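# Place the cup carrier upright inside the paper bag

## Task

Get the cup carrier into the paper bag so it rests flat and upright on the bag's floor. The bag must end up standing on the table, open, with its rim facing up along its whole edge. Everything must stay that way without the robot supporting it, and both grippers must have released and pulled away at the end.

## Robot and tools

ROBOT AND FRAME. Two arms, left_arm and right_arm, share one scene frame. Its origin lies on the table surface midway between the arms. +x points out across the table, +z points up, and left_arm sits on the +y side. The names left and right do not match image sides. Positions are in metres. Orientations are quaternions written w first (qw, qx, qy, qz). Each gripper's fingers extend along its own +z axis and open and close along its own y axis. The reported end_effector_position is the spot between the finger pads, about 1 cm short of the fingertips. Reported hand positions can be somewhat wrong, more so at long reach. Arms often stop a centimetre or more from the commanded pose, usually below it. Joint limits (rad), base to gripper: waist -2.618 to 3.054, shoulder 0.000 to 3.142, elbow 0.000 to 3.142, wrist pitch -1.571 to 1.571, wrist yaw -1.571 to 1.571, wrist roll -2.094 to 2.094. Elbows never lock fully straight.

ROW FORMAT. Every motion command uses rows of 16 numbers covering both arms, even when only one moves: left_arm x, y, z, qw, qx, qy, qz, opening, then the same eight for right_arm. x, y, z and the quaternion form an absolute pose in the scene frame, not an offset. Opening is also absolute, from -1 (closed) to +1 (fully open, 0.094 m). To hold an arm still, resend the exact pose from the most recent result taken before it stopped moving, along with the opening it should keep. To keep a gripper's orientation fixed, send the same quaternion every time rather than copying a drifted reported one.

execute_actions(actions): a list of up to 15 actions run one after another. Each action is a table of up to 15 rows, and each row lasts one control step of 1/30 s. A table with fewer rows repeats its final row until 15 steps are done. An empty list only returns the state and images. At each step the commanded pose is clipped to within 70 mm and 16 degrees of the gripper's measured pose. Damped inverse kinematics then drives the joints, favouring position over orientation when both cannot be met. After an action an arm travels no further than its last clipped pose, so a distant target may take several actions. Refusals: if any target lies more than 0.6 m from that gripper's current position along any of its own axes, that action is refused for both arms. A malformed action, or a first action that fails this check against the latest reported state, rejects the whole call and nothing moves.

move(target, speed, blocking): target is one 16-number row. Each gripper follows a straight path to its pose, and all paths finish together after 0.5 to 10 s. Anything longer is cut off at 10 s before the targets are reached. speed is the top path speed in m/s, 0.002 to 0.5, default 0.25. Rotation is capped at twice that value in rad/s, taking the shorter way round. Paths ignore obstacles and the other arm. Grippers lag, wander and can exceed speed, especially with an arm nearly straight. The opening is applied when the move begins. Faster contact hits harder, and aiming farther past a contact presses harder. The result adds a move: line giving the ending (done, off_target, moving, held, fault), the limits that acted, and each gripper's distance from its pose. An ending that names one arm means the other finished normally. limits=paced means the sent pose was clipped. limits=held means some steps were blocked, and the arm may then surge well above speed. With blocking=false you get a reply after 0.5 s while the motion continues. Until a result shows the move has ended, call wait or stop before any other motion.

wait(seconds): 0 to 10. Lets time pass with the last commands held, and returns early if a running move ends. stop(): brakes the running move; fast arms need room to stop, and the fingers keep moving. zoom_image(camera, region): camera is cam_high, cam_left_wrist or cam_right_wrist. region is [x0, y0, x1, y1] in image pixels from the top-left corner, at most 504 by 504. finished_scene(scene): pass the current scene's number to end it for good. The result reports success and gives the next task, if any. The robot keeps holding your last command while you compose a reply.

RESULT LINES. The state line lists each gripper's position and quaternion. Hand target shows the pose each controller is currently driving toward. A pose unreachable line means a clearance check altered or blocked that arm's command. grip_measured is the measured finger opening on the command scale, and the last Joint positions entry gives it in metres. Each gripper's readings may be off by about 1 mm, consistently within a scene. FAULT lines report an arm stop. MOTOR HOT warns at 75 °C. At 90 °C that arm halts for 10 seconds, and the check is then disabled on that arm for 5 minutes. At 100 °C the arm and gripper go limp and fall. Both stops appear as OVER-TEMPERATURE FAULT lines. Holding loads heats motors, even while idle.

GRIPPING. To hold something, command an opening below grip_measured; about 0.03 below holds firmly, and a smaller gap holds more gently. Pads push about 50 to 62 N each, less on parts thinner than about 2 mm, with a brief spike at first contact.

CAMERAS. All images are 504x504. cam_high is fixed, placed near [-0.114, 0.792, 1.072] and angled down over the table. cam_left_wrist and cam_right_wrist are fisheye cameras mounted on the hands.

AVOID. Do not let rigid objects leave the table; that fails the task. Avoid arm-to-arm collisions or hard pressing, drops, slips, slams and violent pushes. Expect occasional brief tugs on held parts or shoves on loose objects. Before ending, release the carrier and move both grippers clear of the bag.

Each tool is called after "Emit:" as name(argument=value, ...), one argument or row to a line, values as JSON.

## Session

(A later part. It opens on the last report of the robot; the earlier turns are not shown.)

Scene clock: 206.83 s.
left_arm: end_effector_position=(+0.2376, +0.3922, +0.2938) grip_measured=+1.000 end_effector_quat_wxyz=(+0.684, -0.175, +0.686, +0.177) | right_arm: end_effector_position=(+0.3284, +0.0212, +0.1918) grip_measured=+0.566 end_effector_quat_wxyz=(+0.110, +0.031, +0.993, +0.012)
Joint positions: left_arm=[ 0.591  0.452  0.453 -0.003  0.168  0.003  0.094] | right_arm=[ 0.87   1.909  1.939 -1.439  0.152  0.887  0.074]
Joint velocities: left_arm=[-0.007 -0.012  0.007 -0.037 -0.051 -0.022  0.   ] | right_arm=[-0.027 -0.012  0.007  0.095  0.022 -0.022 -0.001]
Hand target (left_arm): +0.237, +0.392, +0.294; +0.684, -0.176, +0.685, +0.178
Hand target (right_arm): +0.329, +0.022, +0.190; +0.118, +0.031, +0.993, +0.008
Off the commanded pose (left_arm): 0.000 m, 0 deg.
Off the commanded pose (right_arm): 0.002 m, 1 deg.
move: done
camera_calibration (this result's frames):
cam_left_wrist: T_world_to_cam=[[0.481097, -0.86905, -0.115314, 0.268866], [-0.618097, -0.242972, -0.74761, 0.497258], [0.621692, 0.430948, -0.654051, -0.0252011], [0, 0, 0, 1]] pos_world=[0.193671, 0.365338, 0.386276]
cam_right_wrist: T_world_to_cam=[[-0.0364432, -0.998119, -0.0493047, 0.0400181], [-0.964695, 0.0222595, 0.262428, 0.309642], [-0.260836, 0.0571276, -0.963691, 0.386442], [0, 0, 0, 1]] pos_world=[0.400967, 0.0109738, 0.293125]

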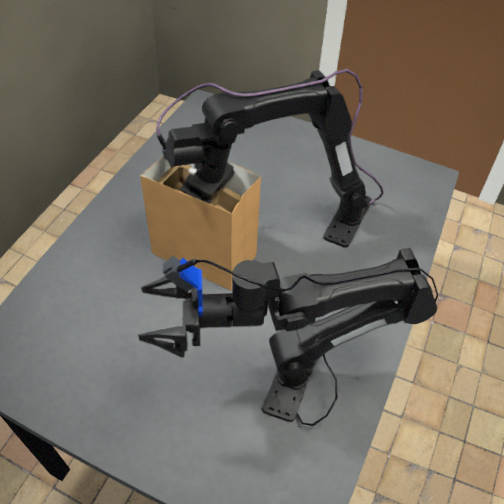

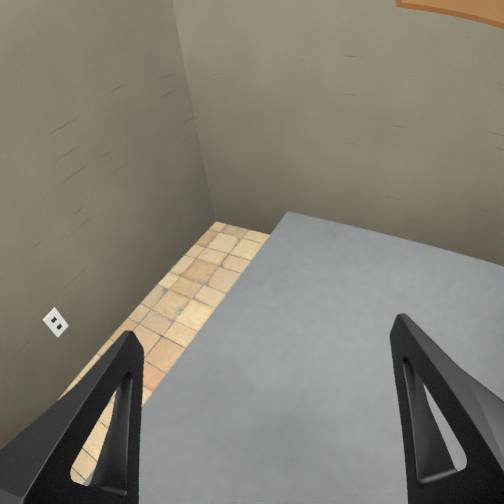

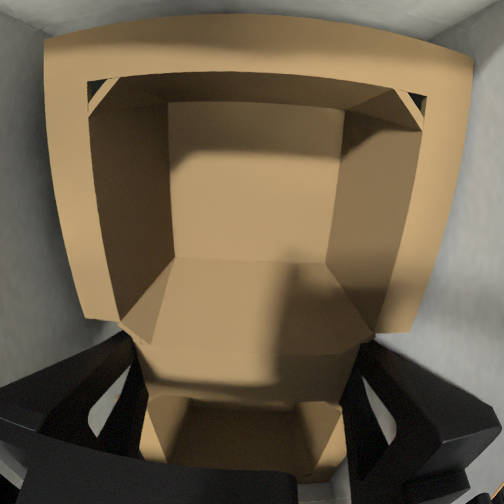

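Emit:
move(
  target=[0.2374,0.3924,0.2942,0.684,-0.176,0.685,0.178,1,0.330,0.026,0.160,0.118,0.030,0.9925,-0.003,0.54],
  speed=0.04,
)

Emit:
zoom_image(
  camera="cam_high",
  region=[120, 110, 280, 270],
)

Scene clock: 211.63 s.
left_arm: end_effector_position=(+0.2376, +0.3922, +0.2938) grip_measured=+1.000 end_effector_quat_wxyz=(+0.684, -0.175, +0.686, +0.177) | right_arm: end_effector_position=(+0.3293, +0.0254, +0.1651) grip_measured=+0.566 end_effector_quat_wxyz=(+0.112, +0.031, +0.993, +0.005)
Joint positions: left_arm=[ 0.591  0.452  0.453 -0.003  0.168  0.003  0.094] | right_arm=[ 0.882  1.909  1.83  -1.34   0.167  0.898  0.074]
Joint velocities: left_arm=[-0.012  0.007 -0.002  0.007  0.022  0.037  0.   ] | right_arm=[ 0.007  0.002  0.007 -0.037 -0.037 -0.051  0.   ]
Hand target (left_arm): +0.237, +0.392, +0.294; +0.684, -0.176, +0.685, +0.178
Hand target (right_arm): +0.330, +0.026, +0.160; +0.118, +0.030, +0.993, -0.003
Off the commanded pose (left_arm): 0.000 m, 0 deg.
Off the commanded pose (right_arm): 0.005 m, 1 deg.
move: done
camera_calibration (this result's frames):
cam_left_wrist: T_world_to_cam=[[0.481097, -0.86905, -0.115314, 0.268866], [-0.618097, -0.242972, -0.74761, 0.497258], [0.621692, 0.430948, -0.654051, -0.0252011], [0, 0, 0, 1]] pos_world=[0.193671, 0.365338, 0.386276]
cam_right_wrist: T_world_to_cam=[[-0.0375896, -0.998694, -0.0345962, 0.040868], [-0.965843, 0.0274269, 0.257673, 0.318475], [-0.256388, 0.0431003, -0.965613, 0.359892], [0, 0, 0, 1]] pos_world=[0.401405, 0.0165684, 0.266868]

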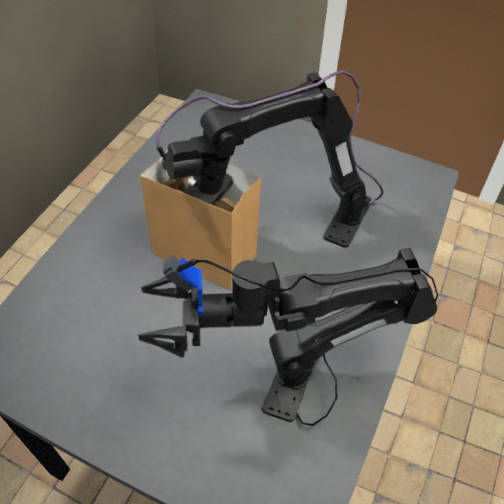

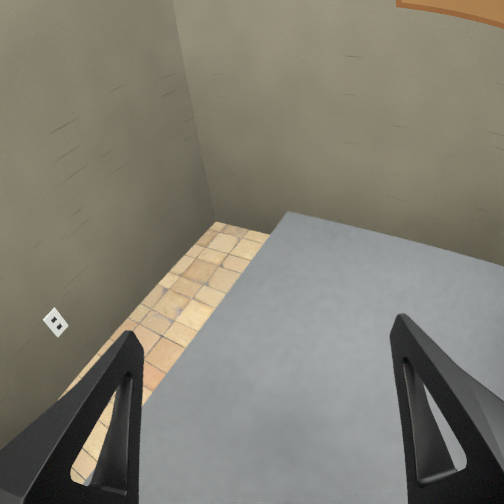

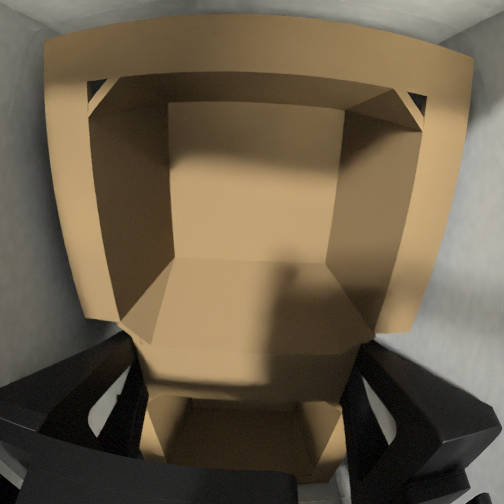

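Region (120, 110, 280, 270) of cam_high's 504x504 image, scaled by 3.150, with more detail than that image has.

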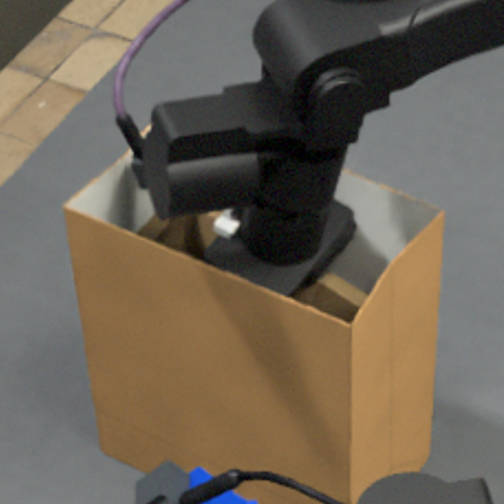

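Emit:
move(
  target=[0.2374,0.3924,0.2942,0.684,-0.176,0.685,0.178,1,0.331,0.026,0.112,0.096,0.030,0.995,-0.003,0.54],
  speed=0.05,
)

Emit:
zoom_image(
  camera="cam_high",
  region=[120, 110, 300, 290],
)

Scene clock: 222.30 s.
left_arm: end_effector_position=(+0.2376, +0.3922, +0.2938) grip_measured=+1.000 end_effector_quat_wxyz=(+0.684, -0.175, +0.686, +0.177) | right_arm: end_effector_position=(+0.3283, +0.0295, +0.1171) grip_measured=+0.566 end_effector_quat_wxyz=(+0.096, +0.028, +0.995, +0.001)
Joint positions: left_arm=[ 0.591  0.452  0.453 -0.003  0.168  0.003  0.094] | right_arm=[ 0.882  1.932  1.677 -1.19   0.147  0.896  0.074]
Joint velocities: left_arm=[-0.012 -0.007 -0.017  0.022  0.022  0.051  0.   ] | right_arm=[ 0.007  0.002 -0.017 -0.022  0.022 -0.007 -0.   ]
Hand target (left_arm): +0.237, +0.392, +0.294; +0.684, -0.176, +0.685, +0.178
Hand target (right_arm): +0.331, +0.026, +0.112; +0.096, +0.030, +0.995, -0.003
Off the commanded pose (left_arm): 0.000 m, 0 deg.
Off the commanded pose (right_arm): 0.007 m, 0 deg.
move: done
camera_calibration (this result's frames):
cam_left_wrist: T_world_to_cam=[[0.481097, -0.86905, -0.115314, 0.268866], [-0.618097, -0.242972, -0.74761, 0.497258], [0.621692, 0.430948, -0.654051, -0.0252011], [0, 0, 0, 1]] pos_world=[0.193671, 0.365338, 0.386276]
cam_right_wrist: T_world_to_cam=[[-0.034348, -0.999078, -0.0257667, 0.0412577], [-0.957033, 0.0254527, 0.288859, 0.323315], [-0.287937, 0.0345813, -0.957025, 0.32268], [0, 0, 0, 1]] pos_world=[0.403752, 0.0218317, 0.216483]

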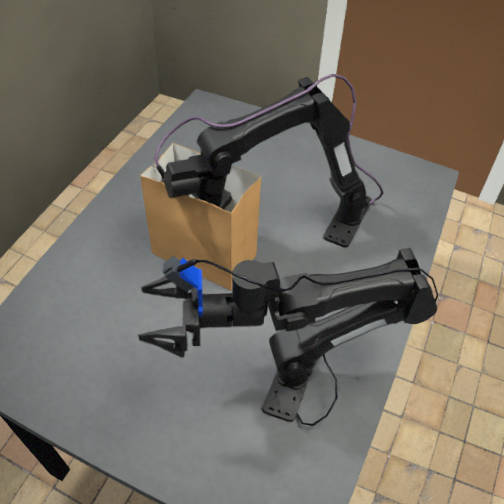

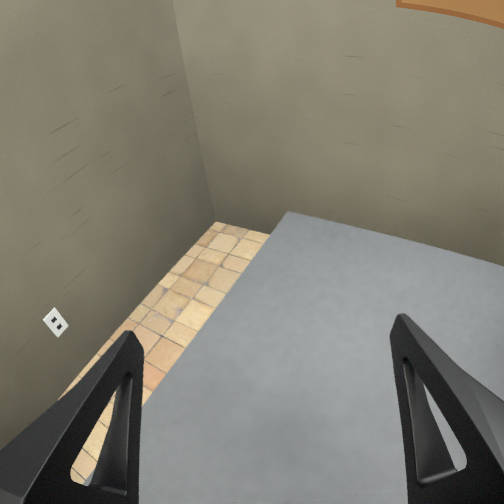

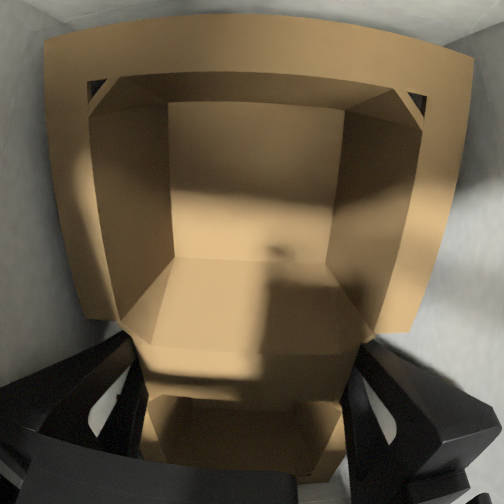

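Region (120, 110, 300, 290) of cam_high's 504x504 image, scaled by 2.800, with more detail than that image has.

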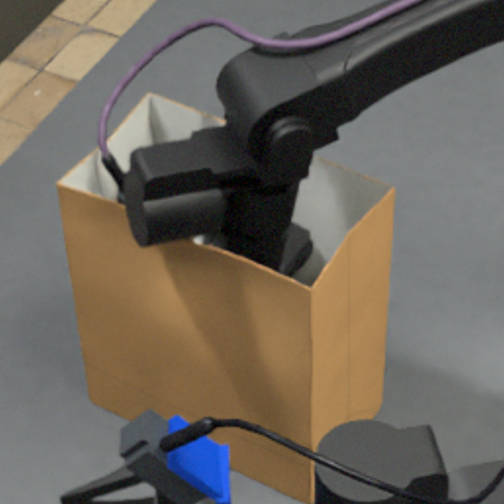

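Emit:
move(
  target=[0.2374,0.3924,0.2942,0.684,-0.176,0.685,0.178,1,0.330,0.027,0.117,0.0859,-0.173,0.981,0.0151,0.54],
  speed=0.07,
)

Emit:
zoom_image(
  camera="cam_high",
  region=[110, 110, 310, 310],
)

Scene clock: 228.27 s.
left_arm: end_effector_position=(+0.2376, +0.3922, +0.2938) grip_measured=+1.000 end_effector_quat_wxyz=(+0.684, -0.175, +0.686, +0.177) | right_arm: end_effector_position=(+0.3289, +0.0304, +0.1099) grip_measured=+0.566 end_effector_quat_wxyz=(+0.076, -0.173, +0.982, +0.007)
Joint positions: left_arm=[ 0.591  0.452  0.453 -0.003  0.168  0.003  0.094] | right_arm=[ 0.853  1.932  1.653 -1.16   0.08   0.465  0.074]
Joint velocities: left_arm=[-0.012 -0.007 -0.007  0.007 -0.007  0.037  0.   ] | right_arm=[-0.007  0.002  0.002  0.007 -0.022 -0.022 -0.001]
Hand target (left_arm): +0.237, +0.392, +0.294; +0.684, -0.176, +0.685, +0.178
Hand target (right_arm): +0.330, +0.027, +0.117; +0.086, -0.173, +0.981, +0.015
Off the commanded pose (left_arm): 0.000 m, 0 deg.
Off the commanded pose (right_arm): 0.008 m, 1 deg.
move: done
camera_calibration (this result's frames):
cam_left_wrist: T_world_to_cam=[[0.481097, -0.86905, -0.115314, 0.268866], [-0.618097, -0.242972, -0.74761, 0.497258], [0.621692, 0.430948, -0.654051, -0.0252011], [0, 0, 0, 1]] pos_world=[0.193671, 0.365338, 0.386276]
cam_right_wrist: T_world_to_cam=[[0.36031, -0.932795, -0.00843267, -0.0917662], [-0.880571, -0.343093, 0.326929, 0.307805], [-0.307851, -0.11037, -0.945011, 0.325556], [0, 0, 0, 1]] pos_world=[0.404331, 0.0559383, 0.20625]

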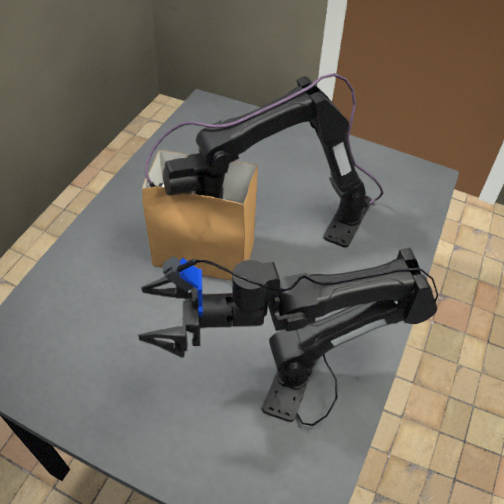

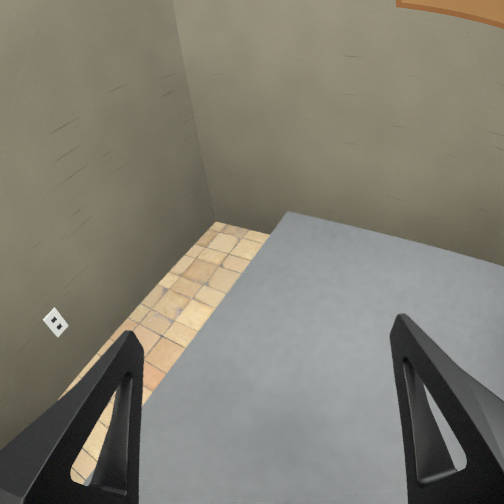

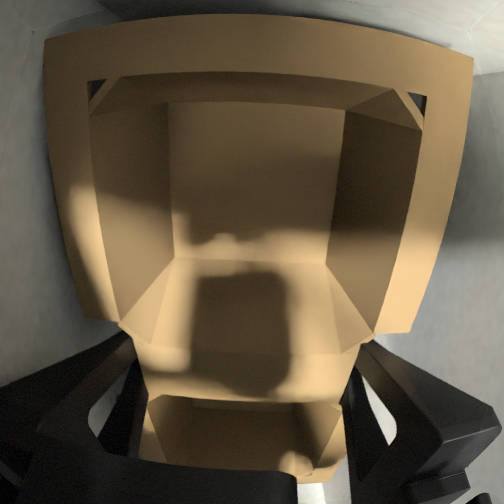

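Region (110, 110, 310, 310) of cam_high's 504x504 image, scaled by 2.520, with more detail than that image has.

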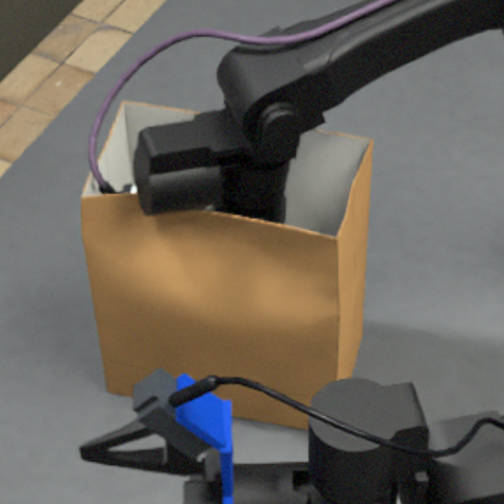

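Emit:
move(
  target=[0.2374,0.3924,0.2942,0.684,-0.176,0.685,0.178,1,0.330,0.026,0.118,0.0790,-0.421,0.9029,0.0368,0.54],
  speed=0.07,
)

Emit:
zoom_image(
  camera="cam_high",
  region=[110, 110, 310, 310],
)

Scene clock: 235.83 s.
left_arm: end_effector_position=(+0.2376, +0.3922, +0.2938) grip_measured=+1.000 end_effector_quat_wxyz=(+0.684, -0.175, +0.686, +0.177) | right_arm: end_effector_position=(+0.3297, +0.0287, +0.1108) grip_measured=+0.567 end_effector_quat_wxyz=(+0.067, -0.421, +0.904, +0.028)
Joint positions: left_arm=[ 0.591  0.452  0.453 -0.003  0.168  0.003  0.094] | right_arm=[ 0.808  1.917  1.637 -1.146 -0.009 -0.097  0.074]
Joint velocities: left_arm=[-0.007 -0.007 -0.017 -0.11  -0.022 -0.007  0.   ] | right_arm=[ 0.002 -0.017 -0.022  0.022 -0.037  0.007  0.001]
Hand target (left_arm): +0.237, +0.392, +0.294; +0.684, -0.176, +0.685, +0.178
Hand target (right_arm): +0.330, +0.026, +0.118; +0.078, -0.421, +0.903, +0.036
Off the commanded pose (left_arm): 0.000 m, 0 deg.
Off the commanded pose (right_arm): 0.008 m, 2 deg.
move: done
camera_calibration (this result's frames):
cam_left_wrist: T_world_to_cam=[[0.481097, -0.86905, -0.115314, 0.268866], [-0.618097, -0.242972, -0.74761, 0.497258], [0.621692, 0.430948, -0.654051, -0.0252011], [0, 0, 0, 1]] pos_world=[0.193671, 0.365338, 0.386276]
cam_right_wrist: T_world_to_cam=[[0.778592, -0.627339, -0.0155096, -0.239518], [-0.587152, -0.736992, 0.334806, 0.2213], [-0.221467, -0.251571, -0.942159, 0.301777], [0, 0, 0, 1]] pos_world=[0.383257, 0.0887553, 0.206514]

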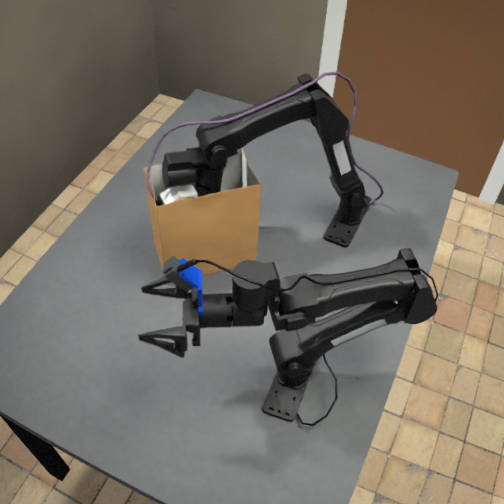

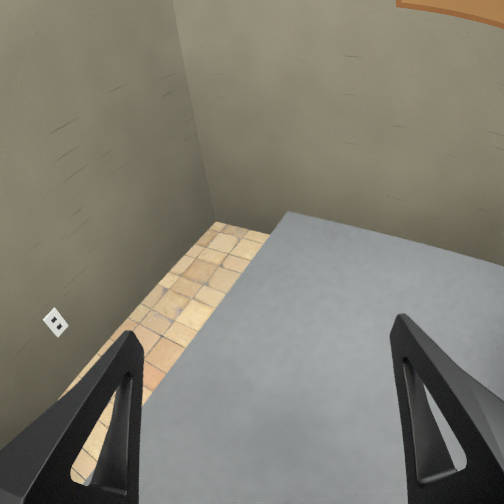

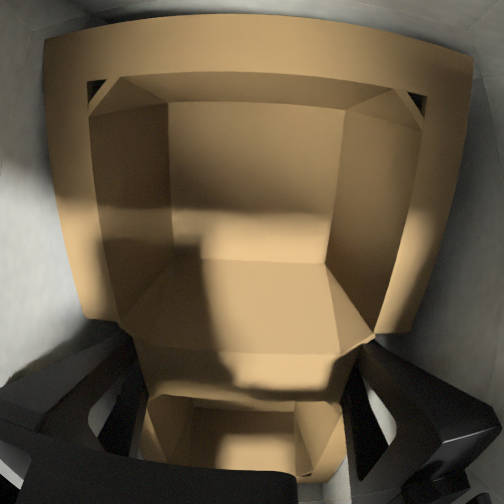

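Region (110, 110, 310, 310) of cam_high's 504x504 image, scaled by 2.520, with more detail than that image has.

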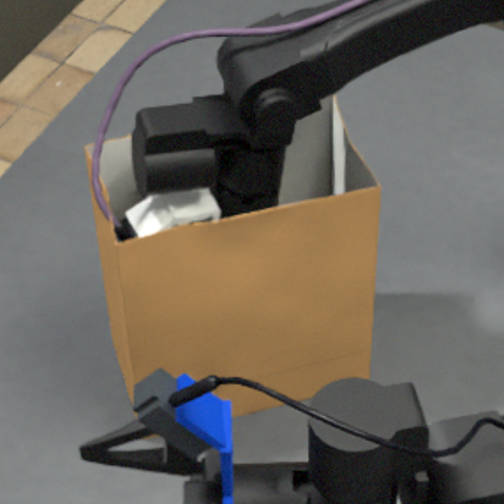

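Emit:
move(
  target=[0.2374,0.3924,0.2942,0.684,-0.176,0.685,0.178,1,0.332,0.027,0.080,0.0647,-0.3737,0.925,0.0261,0.54],
  speed=0.05,
)

Emit:
zoom_image(
  camera="cam_high",
  region=[110, 110, 310, 310],
)

Scene clock: 247.27 s.
left_arm: end_effector_position=(+0.2376, +0.3922, +0.2938) grip_measured=+1.000 end_effector_quat_wxyz=(+0.684, -0.175, +0.686, +0.177) | right_arm: end_effector_position=(+0.3299, +0.0282, +0.0841) grip_measured=+0.566 end_effector_quat_wxyz=(+0.062, -0.379, +0.923, +0.029)
Joint positions: left_arm=[ 0.591  0.452  0.453 -0.003  0.168  0.003  0.094] | right_arm=[ 0.808  1.933  1.553 -1.054 -0.007 -0.003  0.074]
Joint velocities: left_arm=[-0.007 -0.032 -0.012  0.081  0.007 -0.051  0.   ] | right_arm=[-0.017  0.007  0.017 -0.007 -0.022  0.037  0.001]
Hand target (left_arm): +0.237, +0.392, +0.294; +0.684, -0.176, +0.685, +0.178
Hand target (right_arm): +0.332, +0.027, +0.080; +0.065, -0.374, +0.925, +0.026
Off the commanded pose (left_arm): 0.000 m, 0 deg.
Off the commanded pose (right_arm): 0.005 m, 1 deg.
move: done
camera_calibration (this result's frames):
cam_left_wrist: T_world_to_cam=[[0.481097, -0.86905, -0.115314, 0.268866], [-0.618097, -0.242972, -0.74761, 0.497258], [0.621692, 0.430948, -0.654051, -0.0252011], [0, 0, 0, 1]] pos_world=[0.193671, 0.365338, 0.386276]
cam_right_wrist: T_world_to_cam=[[0.716753, -0.696823, -0.0265243, -0.217097], [-0.648533, -0.680094, 0.341872, 0.248082], [-0.256264, -0.227836, -0.939372, 0.287089], [0, 0, 0, 1]] pos_world=[0.390065, 0.0828501, 0.179113]

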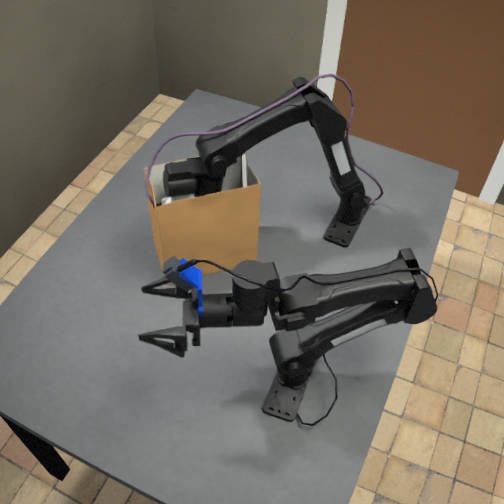

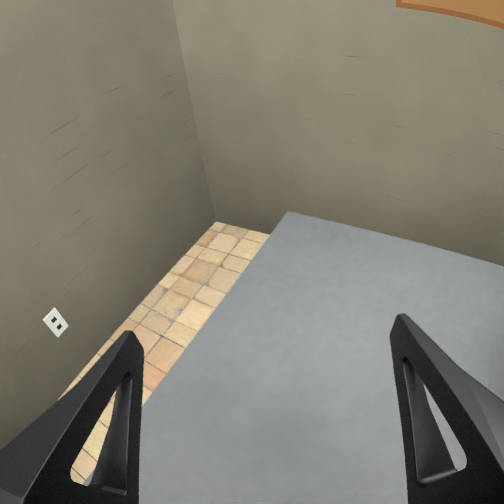

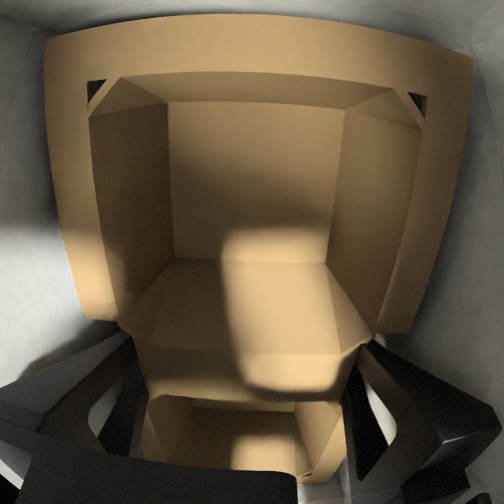

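Region (110, 110, 310, 310) of cam_high's 504x504 image, scaled by 2.520, with more detail than that image has.

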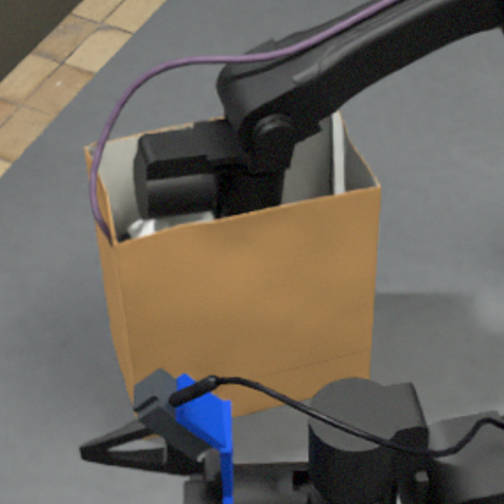

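Emit:
move(
  target=[0.2374,0.3924,0.2942,0.684,-0.176,0.685,0.178,1,0.331,0.027,0.046,0.0404,-0.3742,0.9263,0.0163,0.54],
  speed=0.04,
)

Emit:
zoom_image(
  camera="cam_high",
  region=[110, 110, 310, 310],
)

Scene clock: 252.67 s.
left_arm: end_effector_position=(+0.2376, +0.3922, +0.2938) grip_measured=+1.000 end_effector_quat_wxyz=(+0.684, -0.175, +0.686, +0.177) | right_arm: end_effector_position=(+0.3301, +0.0284, +0.0507) grip_measured=+0.566 end_effector_quat_wxyz=(+0.039, -0.377, +0.925, +0.019)
Joint positions: left_arm=[ 0.591  0.452  0.453 -0.003  0.168  0.003  0.094] | right_arm=[ 0.808  2.005  1.525 -1.005 -0.006  0.001  0.074]
Joint velocities: left_arm=[-0.007 -0.017  0.012  0.037 -0.022 -0.037  0.   ] | right_arm=[-0.017 -0.002  0.007  0.051 -0.051 -0.022  0.   ]
Hand target (left_arm): +0.237, +0.392, +0.294; +0.684, -0.176, +0.685, +0.178
Hand target (right_arm): +0.331, +0.027, +0.046; +0.040, -0.374, +0.926, +0.016
Off the commanded pose (left_arm): 0.000 m, 0 deg.
Off the commanded pose (right_arm): 0.005 m, 1 deg.
move: done
camera_calibration (this result's frames):
cam_left_wrist: T_world_to_cam=[[0.481097, -0.86905, -0.115314, 0.268866], [-0.618097, -0.242972, -0.74761, 0.497258], [0.621692, 0.430948, -0.654051, -0.0252011], [0, 0, 0, 1]] pos_world=[0.193671, 0.365338, 0.386276]
cam_right_wrist: T_world_to_cam=[[0.71283, -0.700789, -0.0277088, -0.21659], [-0.638191, -0.664527, 0.388737, 0.253511], [-0.290836, -0.25942, -0.920932, 0.267198], [0, 0, 0, 1]] pos_world=[0.393891, 0.0859977, 0.141521]

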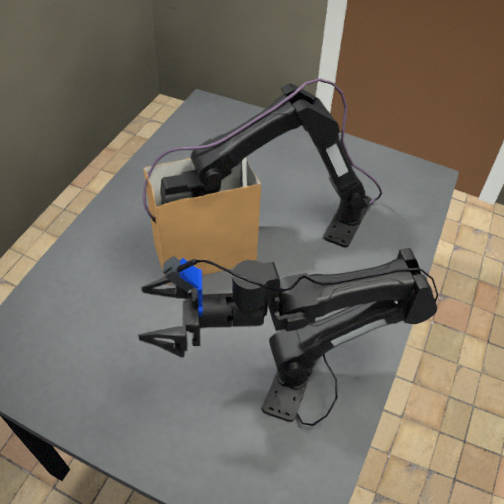

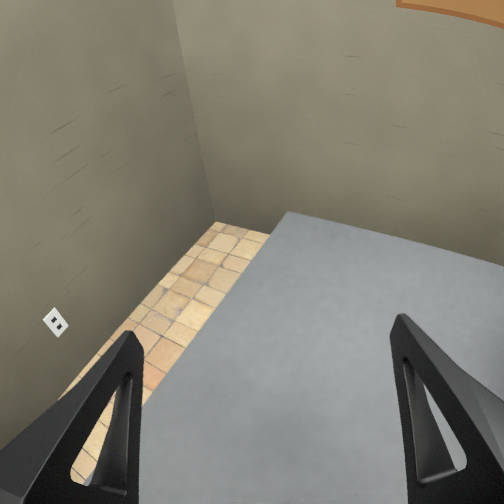

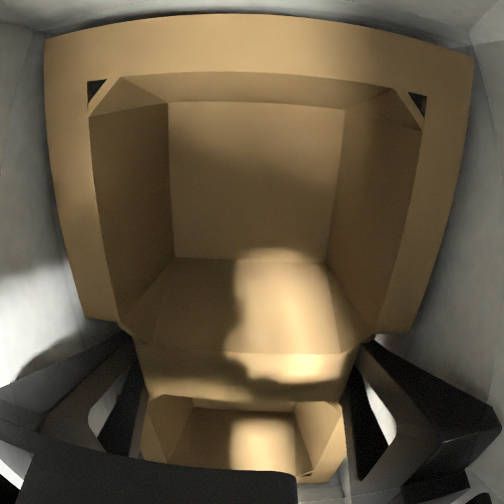

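Region (110, 110, 310, 310) of cam_high's 504x504 image, scaled by 2.520, with more detail than that image has.

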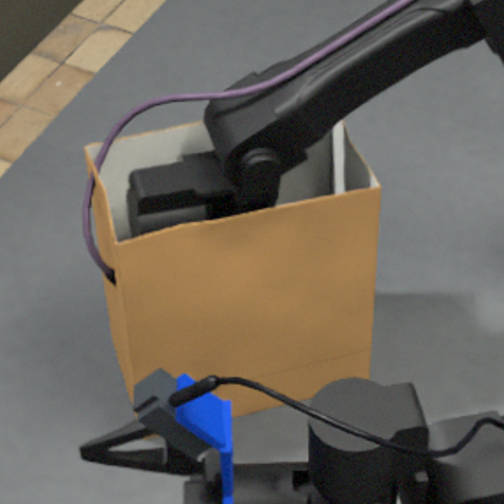

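Emit:
move(
  target=[0.2374,0.3924,0.2942,0.684,-0.176,0.685,0.178,1,0.330,0.026,0.031,0.0243,-0.3745,0.9269,0.0098,0.54],
  speed=0.025,
)

Emit:
zoom_image(
  camera="cam_high",
  region=[110, 110, 310, 310],
)

Scene clock: 257.23 s.
left_arm: end_effector_position=(+0.2376, +0.3922, +0.2938) grip_measured=+1.000 end_effector_quat_wxyz=(+0.684, -0.175, +0.686, +0.177) | right_arm: end_effector_position=(+0.3293, +0.0275, +0.0420) grip_measured=+0.566 end_effector_quat_wxyz=(+0.029, -0.377, +0.926, +0.015)
Joint positions: left_arm=[ 0.591  0.452  0.453 -0.003  0.168  0.003  0.094] | right_arm=[ 0.808  2.028  1.525 -1.003 -0.006  0.002  0.074]
Joint velocities: left_arm=[-0.012  0.012 -0.022 -0.051 -0.022 -0.007  0.   ] | right_arm=[-0.017  0.002  0.002  0.037 -0.007  0.037 -0.   ]
Hand target (left_arm): +0.237, +0.392, +0.294; +0.684, -0.176, +0.685, +0.178
Hand target (right_arm): +0.330, +0.026, +0.031; +0.024, -0.374, +0.927, +0.010
Off the commanded pose (left_arm): 0.000 m, 0 deg.
Off the commanded pose (right_arm): 0.011 m, 1 deg.
move: off_target (right_arm)
camera_calibration (this result's frames):
cam_left_wrist: T_world_to_cam=[[0.481097, -0.86905, -0.115314, 0.268866], [-0.618097, -0.242972, -0.74761, 0.497258], [0.621692, 0.430948, -0.654051, -0.0252011], [0, 0, 0, 1]] pos_world=[0.193671, 0.365338, 0.386276]
cam_right_wrist: T_world_to_cam=[[0.712136, -0.701477, -0.0281324, -0.216544], [-0.632351, -0.658335, 0.408322, 0.252873], [-0.304949, -0.272991, -0.912405, 0.263346], [0, 0, 0, 1]] pos_world=[0.39442, 0.0864662, 0.130933]

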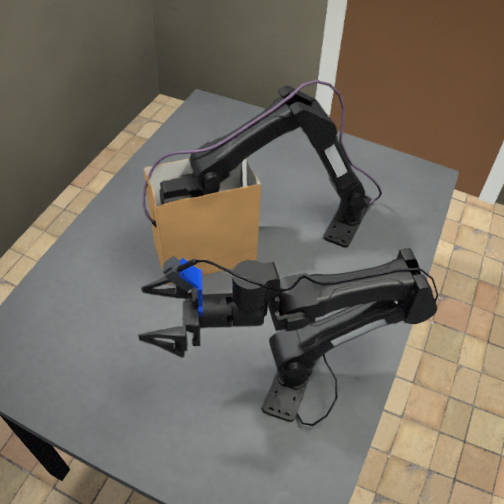

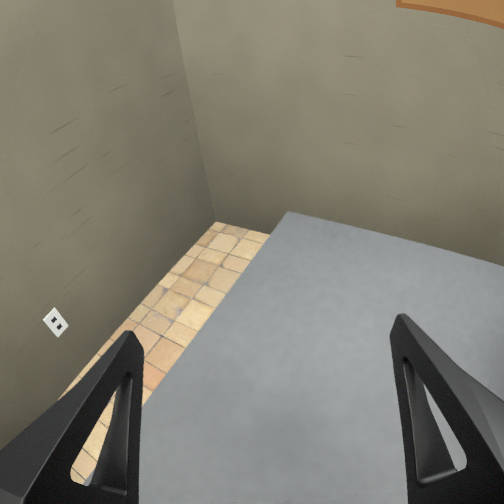

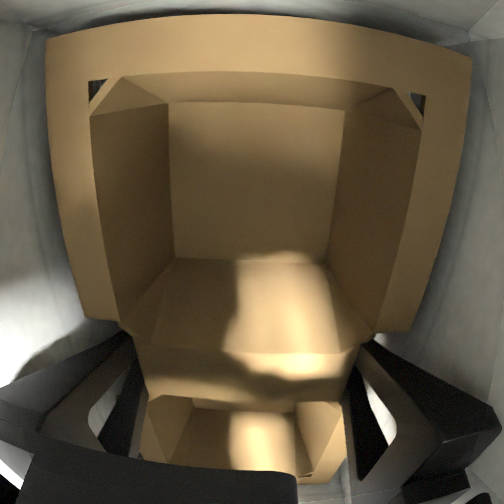

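Region (110, 110, 310, 310) of cam_high's 504x504 image, scaled by 2.520, with more detail than that image has.

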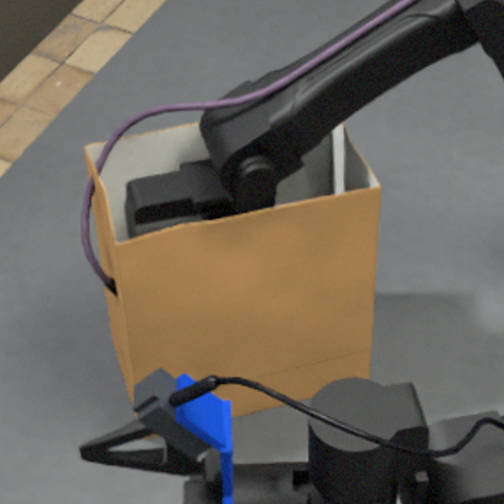

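Emit:
move(
  target=[0.2374,0.3924,0.2942,0.684,-0.176,0.685,0.178,1,0.329,0.026,0.034,0.010,-0.3746,0.9271,0.004,0.54],
  speed=0.025,
)

Scene clock: 262.53 s.
left_arm: end_effector_position=(+0.2376, +0.3922, +0.2938) grip_measured=+1.000 end_effector_quat_wxyz=(+0.684, -0.175, +0.686, +0.177) | right_arm: end_effector_position=(+0.3267, +0.0250, +0.0382) grip_measured=+0.566 end_effector_quat_wxyz=(+0.015, -0.376, +0.926, +0.009)
Joint positions: left_arm=[ 0.591  0.452  0.453 -0.003  0.168  0.003  0.094] | right_arm=[ 0.808  2.047  1.539 -1.029 -0.006  0.004  0.074]
Joint velocities: left_arm=[-0.007 -0.002 -0.002  0.037 -0.022 -0.007  0.   ] | right_arm=[ 0.002  0.002 -0.002 -0.066 -0.037 -0.066  0.   ]
Hand target (left_arm): +0.237, +0.392, +0.294; +0.684, -0.176, +0.685, +0.178
Hand target (right_arm): +0.329, +0.026, +0.034; +0.010, -0.374, +0.927, +0.004
Off the commanded pose (left_arm): 0.000 m, 0 deg.
Off the commanded pose (right_arm): 0.005 m, 1 deg.
move: done
camera_calibration (this result's frames):
cam_left_wrist: T_world_to_cam=[[0.481097, -0.86905, -0.115314, 0.268866], [-0.618097, -0.242972, -0.74761, 0.497258], [0.621692, 0.430948, -0.654051, -0.0252011], [0, 0, 0, 1]] pos_world=[0.193671, 0.365338, 0.386276]
cam_right_wrist: T_world_to_cam=[[0.7099, -0.703716, -0.0287531, -0.215775], [-0.624482, -0.647798, 0.436326, 0.247243], [-0.325676, -0.291792, -0.899329, 0.265149], [0, 0, 0, 1]] pos_world=[0.39393, 0.0856873, 0.124373]

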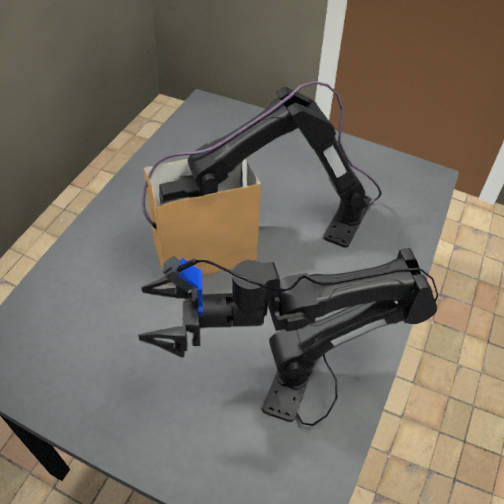

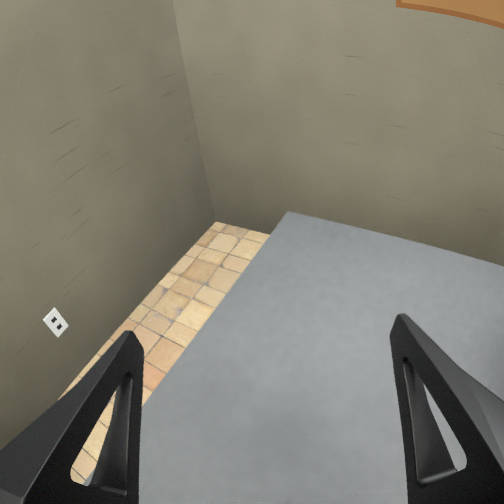

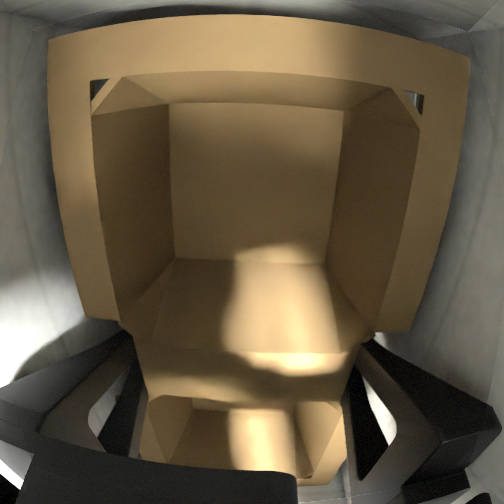

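Carrier has settled on the floor. Release.

Emit:
move(
  target=[0.2374,0.3924,0.2942,0.684,-0.176,0.685,0.178,1,0.327,0.025,0.038,0.015,-0.376,0.926,0.009,0.74],
  speed=0.03,
)

Emit:
move(
  target=[0.2374,0.3924,0.2942,0.684,-0.176,0.685,0.178,1,0.328,0.025,0.095,0.0485,-0.3741,0.9259,0.0196,0.74],
  speed=0.06,
)

Scene clock: 265.87 s.
left_arm: end_effector_position=(+0.2376, +0.3922, +0.2938) grip_measured=+1.000 end_effector_quat_wxyz=(+0.684, -0.175, +0.686, +0.177) | right_arm: end_effector_position=(+0.3267, +0.0250, +0.0380) grip_measured=+0.738 end_effector_quat_wxyz=(+0.014, -0.376, +0.926, +0.009)
Joint positions: left_arm=[ 0.591  0.452  0.453 -0.003  0.168  0.003  0.094] | right_arm=[ 0.808  2.047  1.539 -1.029 -0.006  0.004  0.082]
Joint velocities: left_arm=[-0.017  0.002  0.002  0.007  0.095 -0.037  0.   ] | right_arm=[ 0.007 -0.002 -0.002  0.066 -0.051  0.007 -0.   ]
Hand target (left_arm): +0.237, +0.392, +0.294; +0.684, -0.176, +0.685, +0.178
Hand target (right_arm): +0.327, +0.025, +0.038; +0.015, -0.376, +0.926, +0.009
Off the commanded pose (left_arm): 0.000 m, 0 deg.
Off the commanded pose (right_arm): 0.000 m, 0 deg.
move: done
camera_calibration (this result's frames):
cam_left_wrist: T_world_to_cam=[[0.481097, -0.86905, -0.115314, 0.268866], [-0.618097, -0.242972, -0.74761, 0.497258], [0.621692, 0.430948, -0.654051, -0.0252011], [0, 0, 0, 1]] pos_world=[0.193671, 0.365338, 0.386276]
cam_right_wrist: T_world_to_cam=[[0.709892, -0.703723, -0.0287588, -0.215776], [-0.624363, -0.647681, 0.436669, 0.247223], [-0.325921, -0.292032, -0.899163, 0.265087], [0, 0, 0, 1]] pos_world=[0.393932, 0.0856888, 0.124197]

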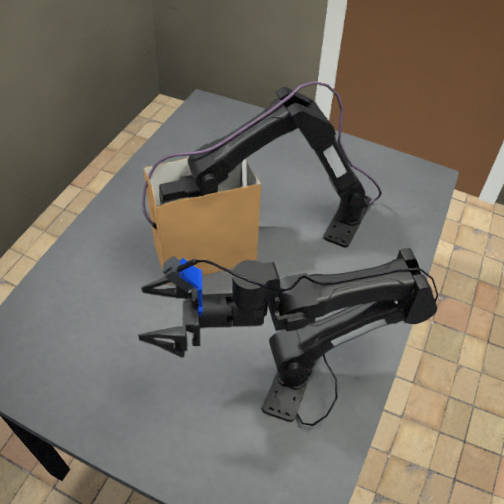

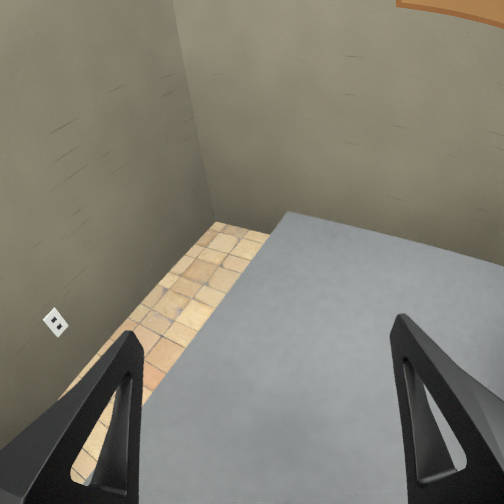

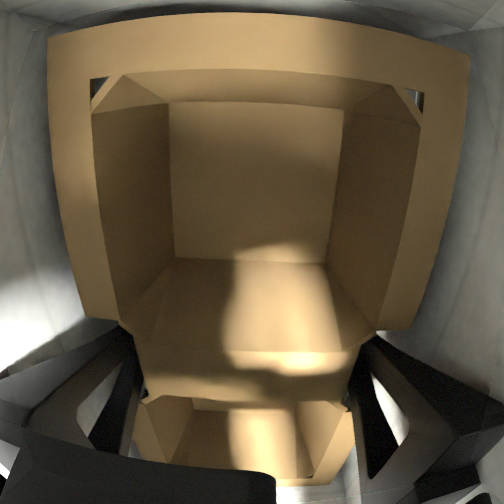

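Scene clock: 267.17 s.
left_arm: end_effector_position=(+0.2376, +0.3922, +0.2938) grip_measured=+1.000 end_effector_quat_wxyz=(+0.684, -0.175, +0.686, +0.177) | right_arm: end_effector_position=(+0.3216, +0.0200, +0.0777) grip_measured=+0.738 end_effector_quat_wxyz=(+0.027, -0.376, +0.926, +0.014)
Joint positions: left_arm=[ 0.591  0.452  0.453 -0.003  0.168  0.003  0.094] | right_arm=[ 0.808  1.964  1.578 -1.124 -0.006  0.004  0.082]
Joint velocities: left_arm=[-0.007 -0.037 -0.007 -0.007  0.007 -0.022  0.   ] | right_arm=[ 0.012  0.002 -0.002 -0.066  0.037  0.007 -0.001]
Hand target (left_arm): +0.237, +0.392, +0.294; +0.684, -0.176, +0.685, +0.178
Hand target (right_arm): +0.327, +0.024, +0.095; +0.049, -0.374, +0.926, +0.020
Off the commanded pose (left_arm): 0.000 m, 0 deg.
Off the commanded pose (right_arm): 0.019 m, 3 deg.
move: off_target (right_arm)
camera_calibration (this result's frames):
cam_left_wrist: T_world_to_cam=[[0.481097, -0.86905, -0.115314, 0.268866], [-0.618097, -0.242972, -0.74761, 0.497258], [0.621692, 0.430948, -0.654051, -0.0252011], [0, 0, 0, 1]] pos_world=[0.193671, 0.365338, 0.386276]
cam_right_wrist: T_world_to_cam=[[0.710429, -0.703197, -0.0283589, -0.214743], [-0.632352, -0.655504, 0.41285, 0.228052], [-0.308905, -0.275368, -0.910357, 0.292738], [0, 0, 0, 1]] pos_world=[0.387197, 0.0790929, 0.166255]

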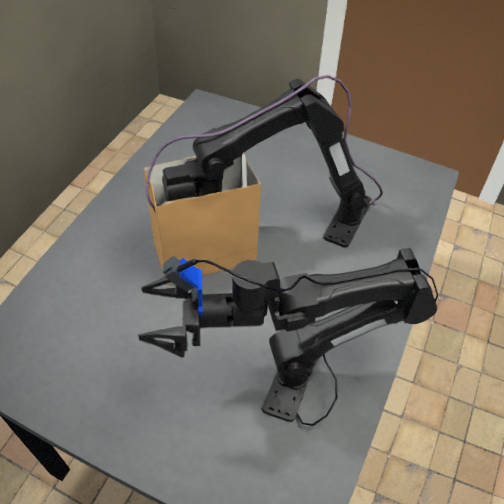

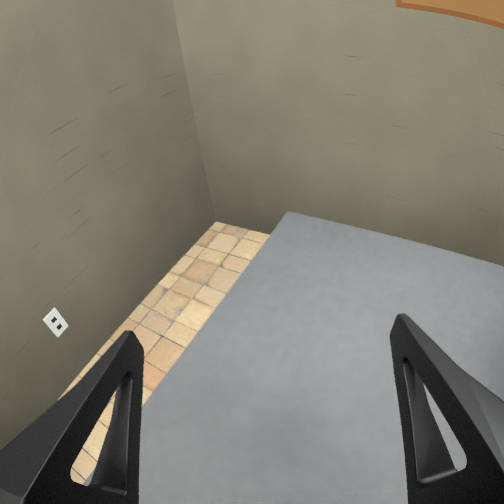

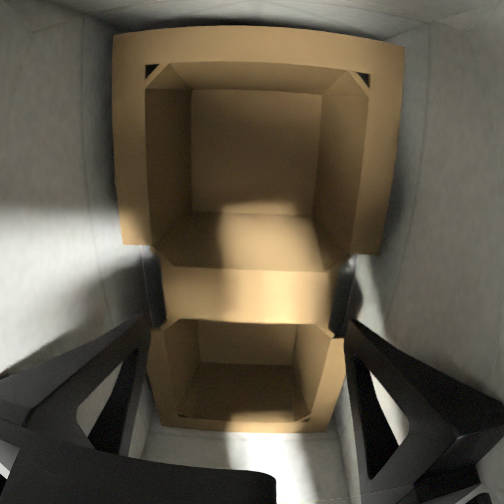

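Emit:
move(
  target=[0.2374,0.3924,0.2942,0.684,-0.176,0.685,0.178,1,0.328,0.025,0.215,0.121,-0.3714,0.9192,0.0489,-0.2],
  speed=0.1,
)

Scene clock: 274.13 s.
left_arm: end_effector_position=(+0.2376, +0.3922, +0.2938) grip_measured=+1.000 end_effector_quat_wxyz=(+0.684, -0.175, +0.686, +0.177) | right_arm: end_effector_position=(+0.3252, +0.0235, +0.1973) grip_measured=-0.198 end_effector_quat_wxyz=(+0.098, -0.374, +0.921, +0.044)
Joint positions: left_arm=[ 0.591  0.452  0.453 -0.003  0.168  0.003  0.094] | right_arm=[ 0.808  1.857  1.89  -1.388 -0.006  0.004  0.038]
Joint velocities: left_arm=[-0.012 -0.007 -0.002 -0.081 -0.037 -0.125  0.   ] | right_arm=[-0.012  0.002  0.007  0.037 -0.081  0.022  0.   ]
Hand target (left_arm): +0.237, +0.392, +0.294; +0.684, -0.176, +0.685, +0.178
Hand target (right_arm): +0.327, +0.024, +0.215; +0.121, -0.372, +0.919, +0.050
Off the commanded pose (left_arm): 0.000 m, 0 deg.
Off the commanded pose (right_arm): 0.018 m, 3 deg.
move: off_target (right_arm)
camera_calibration (this result's frames):
cam_left_wrist: T_world_to_cam=[[0.481097, -0.86905, -0.115314, 0.268866], [-0.618097, -0.242972, -0.74761, 0.497258], [0.621692, 0.430948, -0.654051, -0.0252011], [0, 0, 0, 1]] pos_world=[0.193671, 0.365338, 0.386276]
cam_right_wrist: T_world_to_cam=[[0.713435, -0.700253, -0.0256032, -0.213022], [-0.670213, -0.692582, 0.26673, 0.2253], [-0.204511, -0.173135, -0.963431, 0.377758], [0, 0, 0, 1]] pos_world=[0.380232, 0.0722723, 0.298396]

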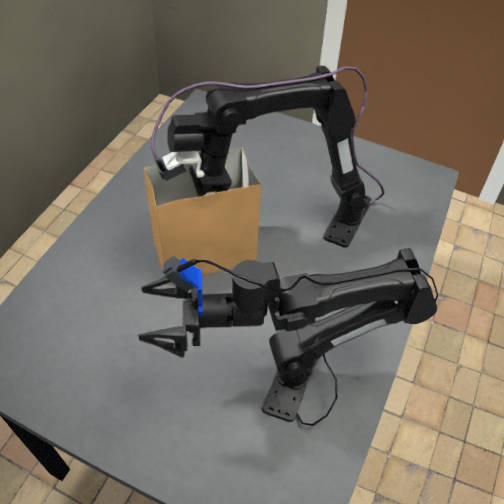

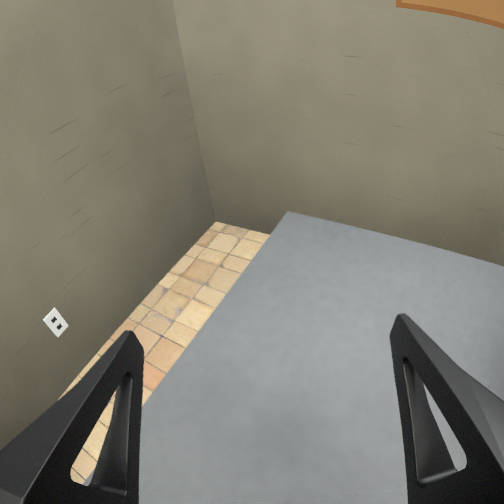

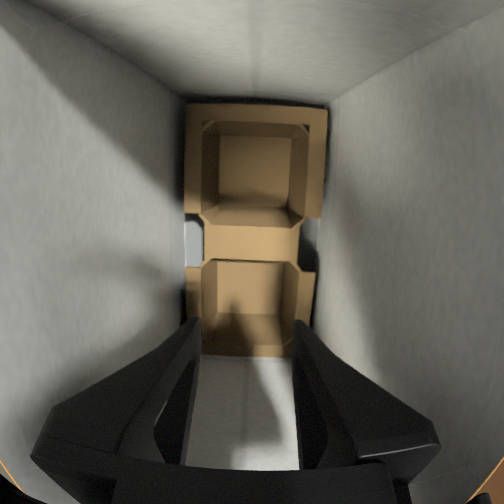

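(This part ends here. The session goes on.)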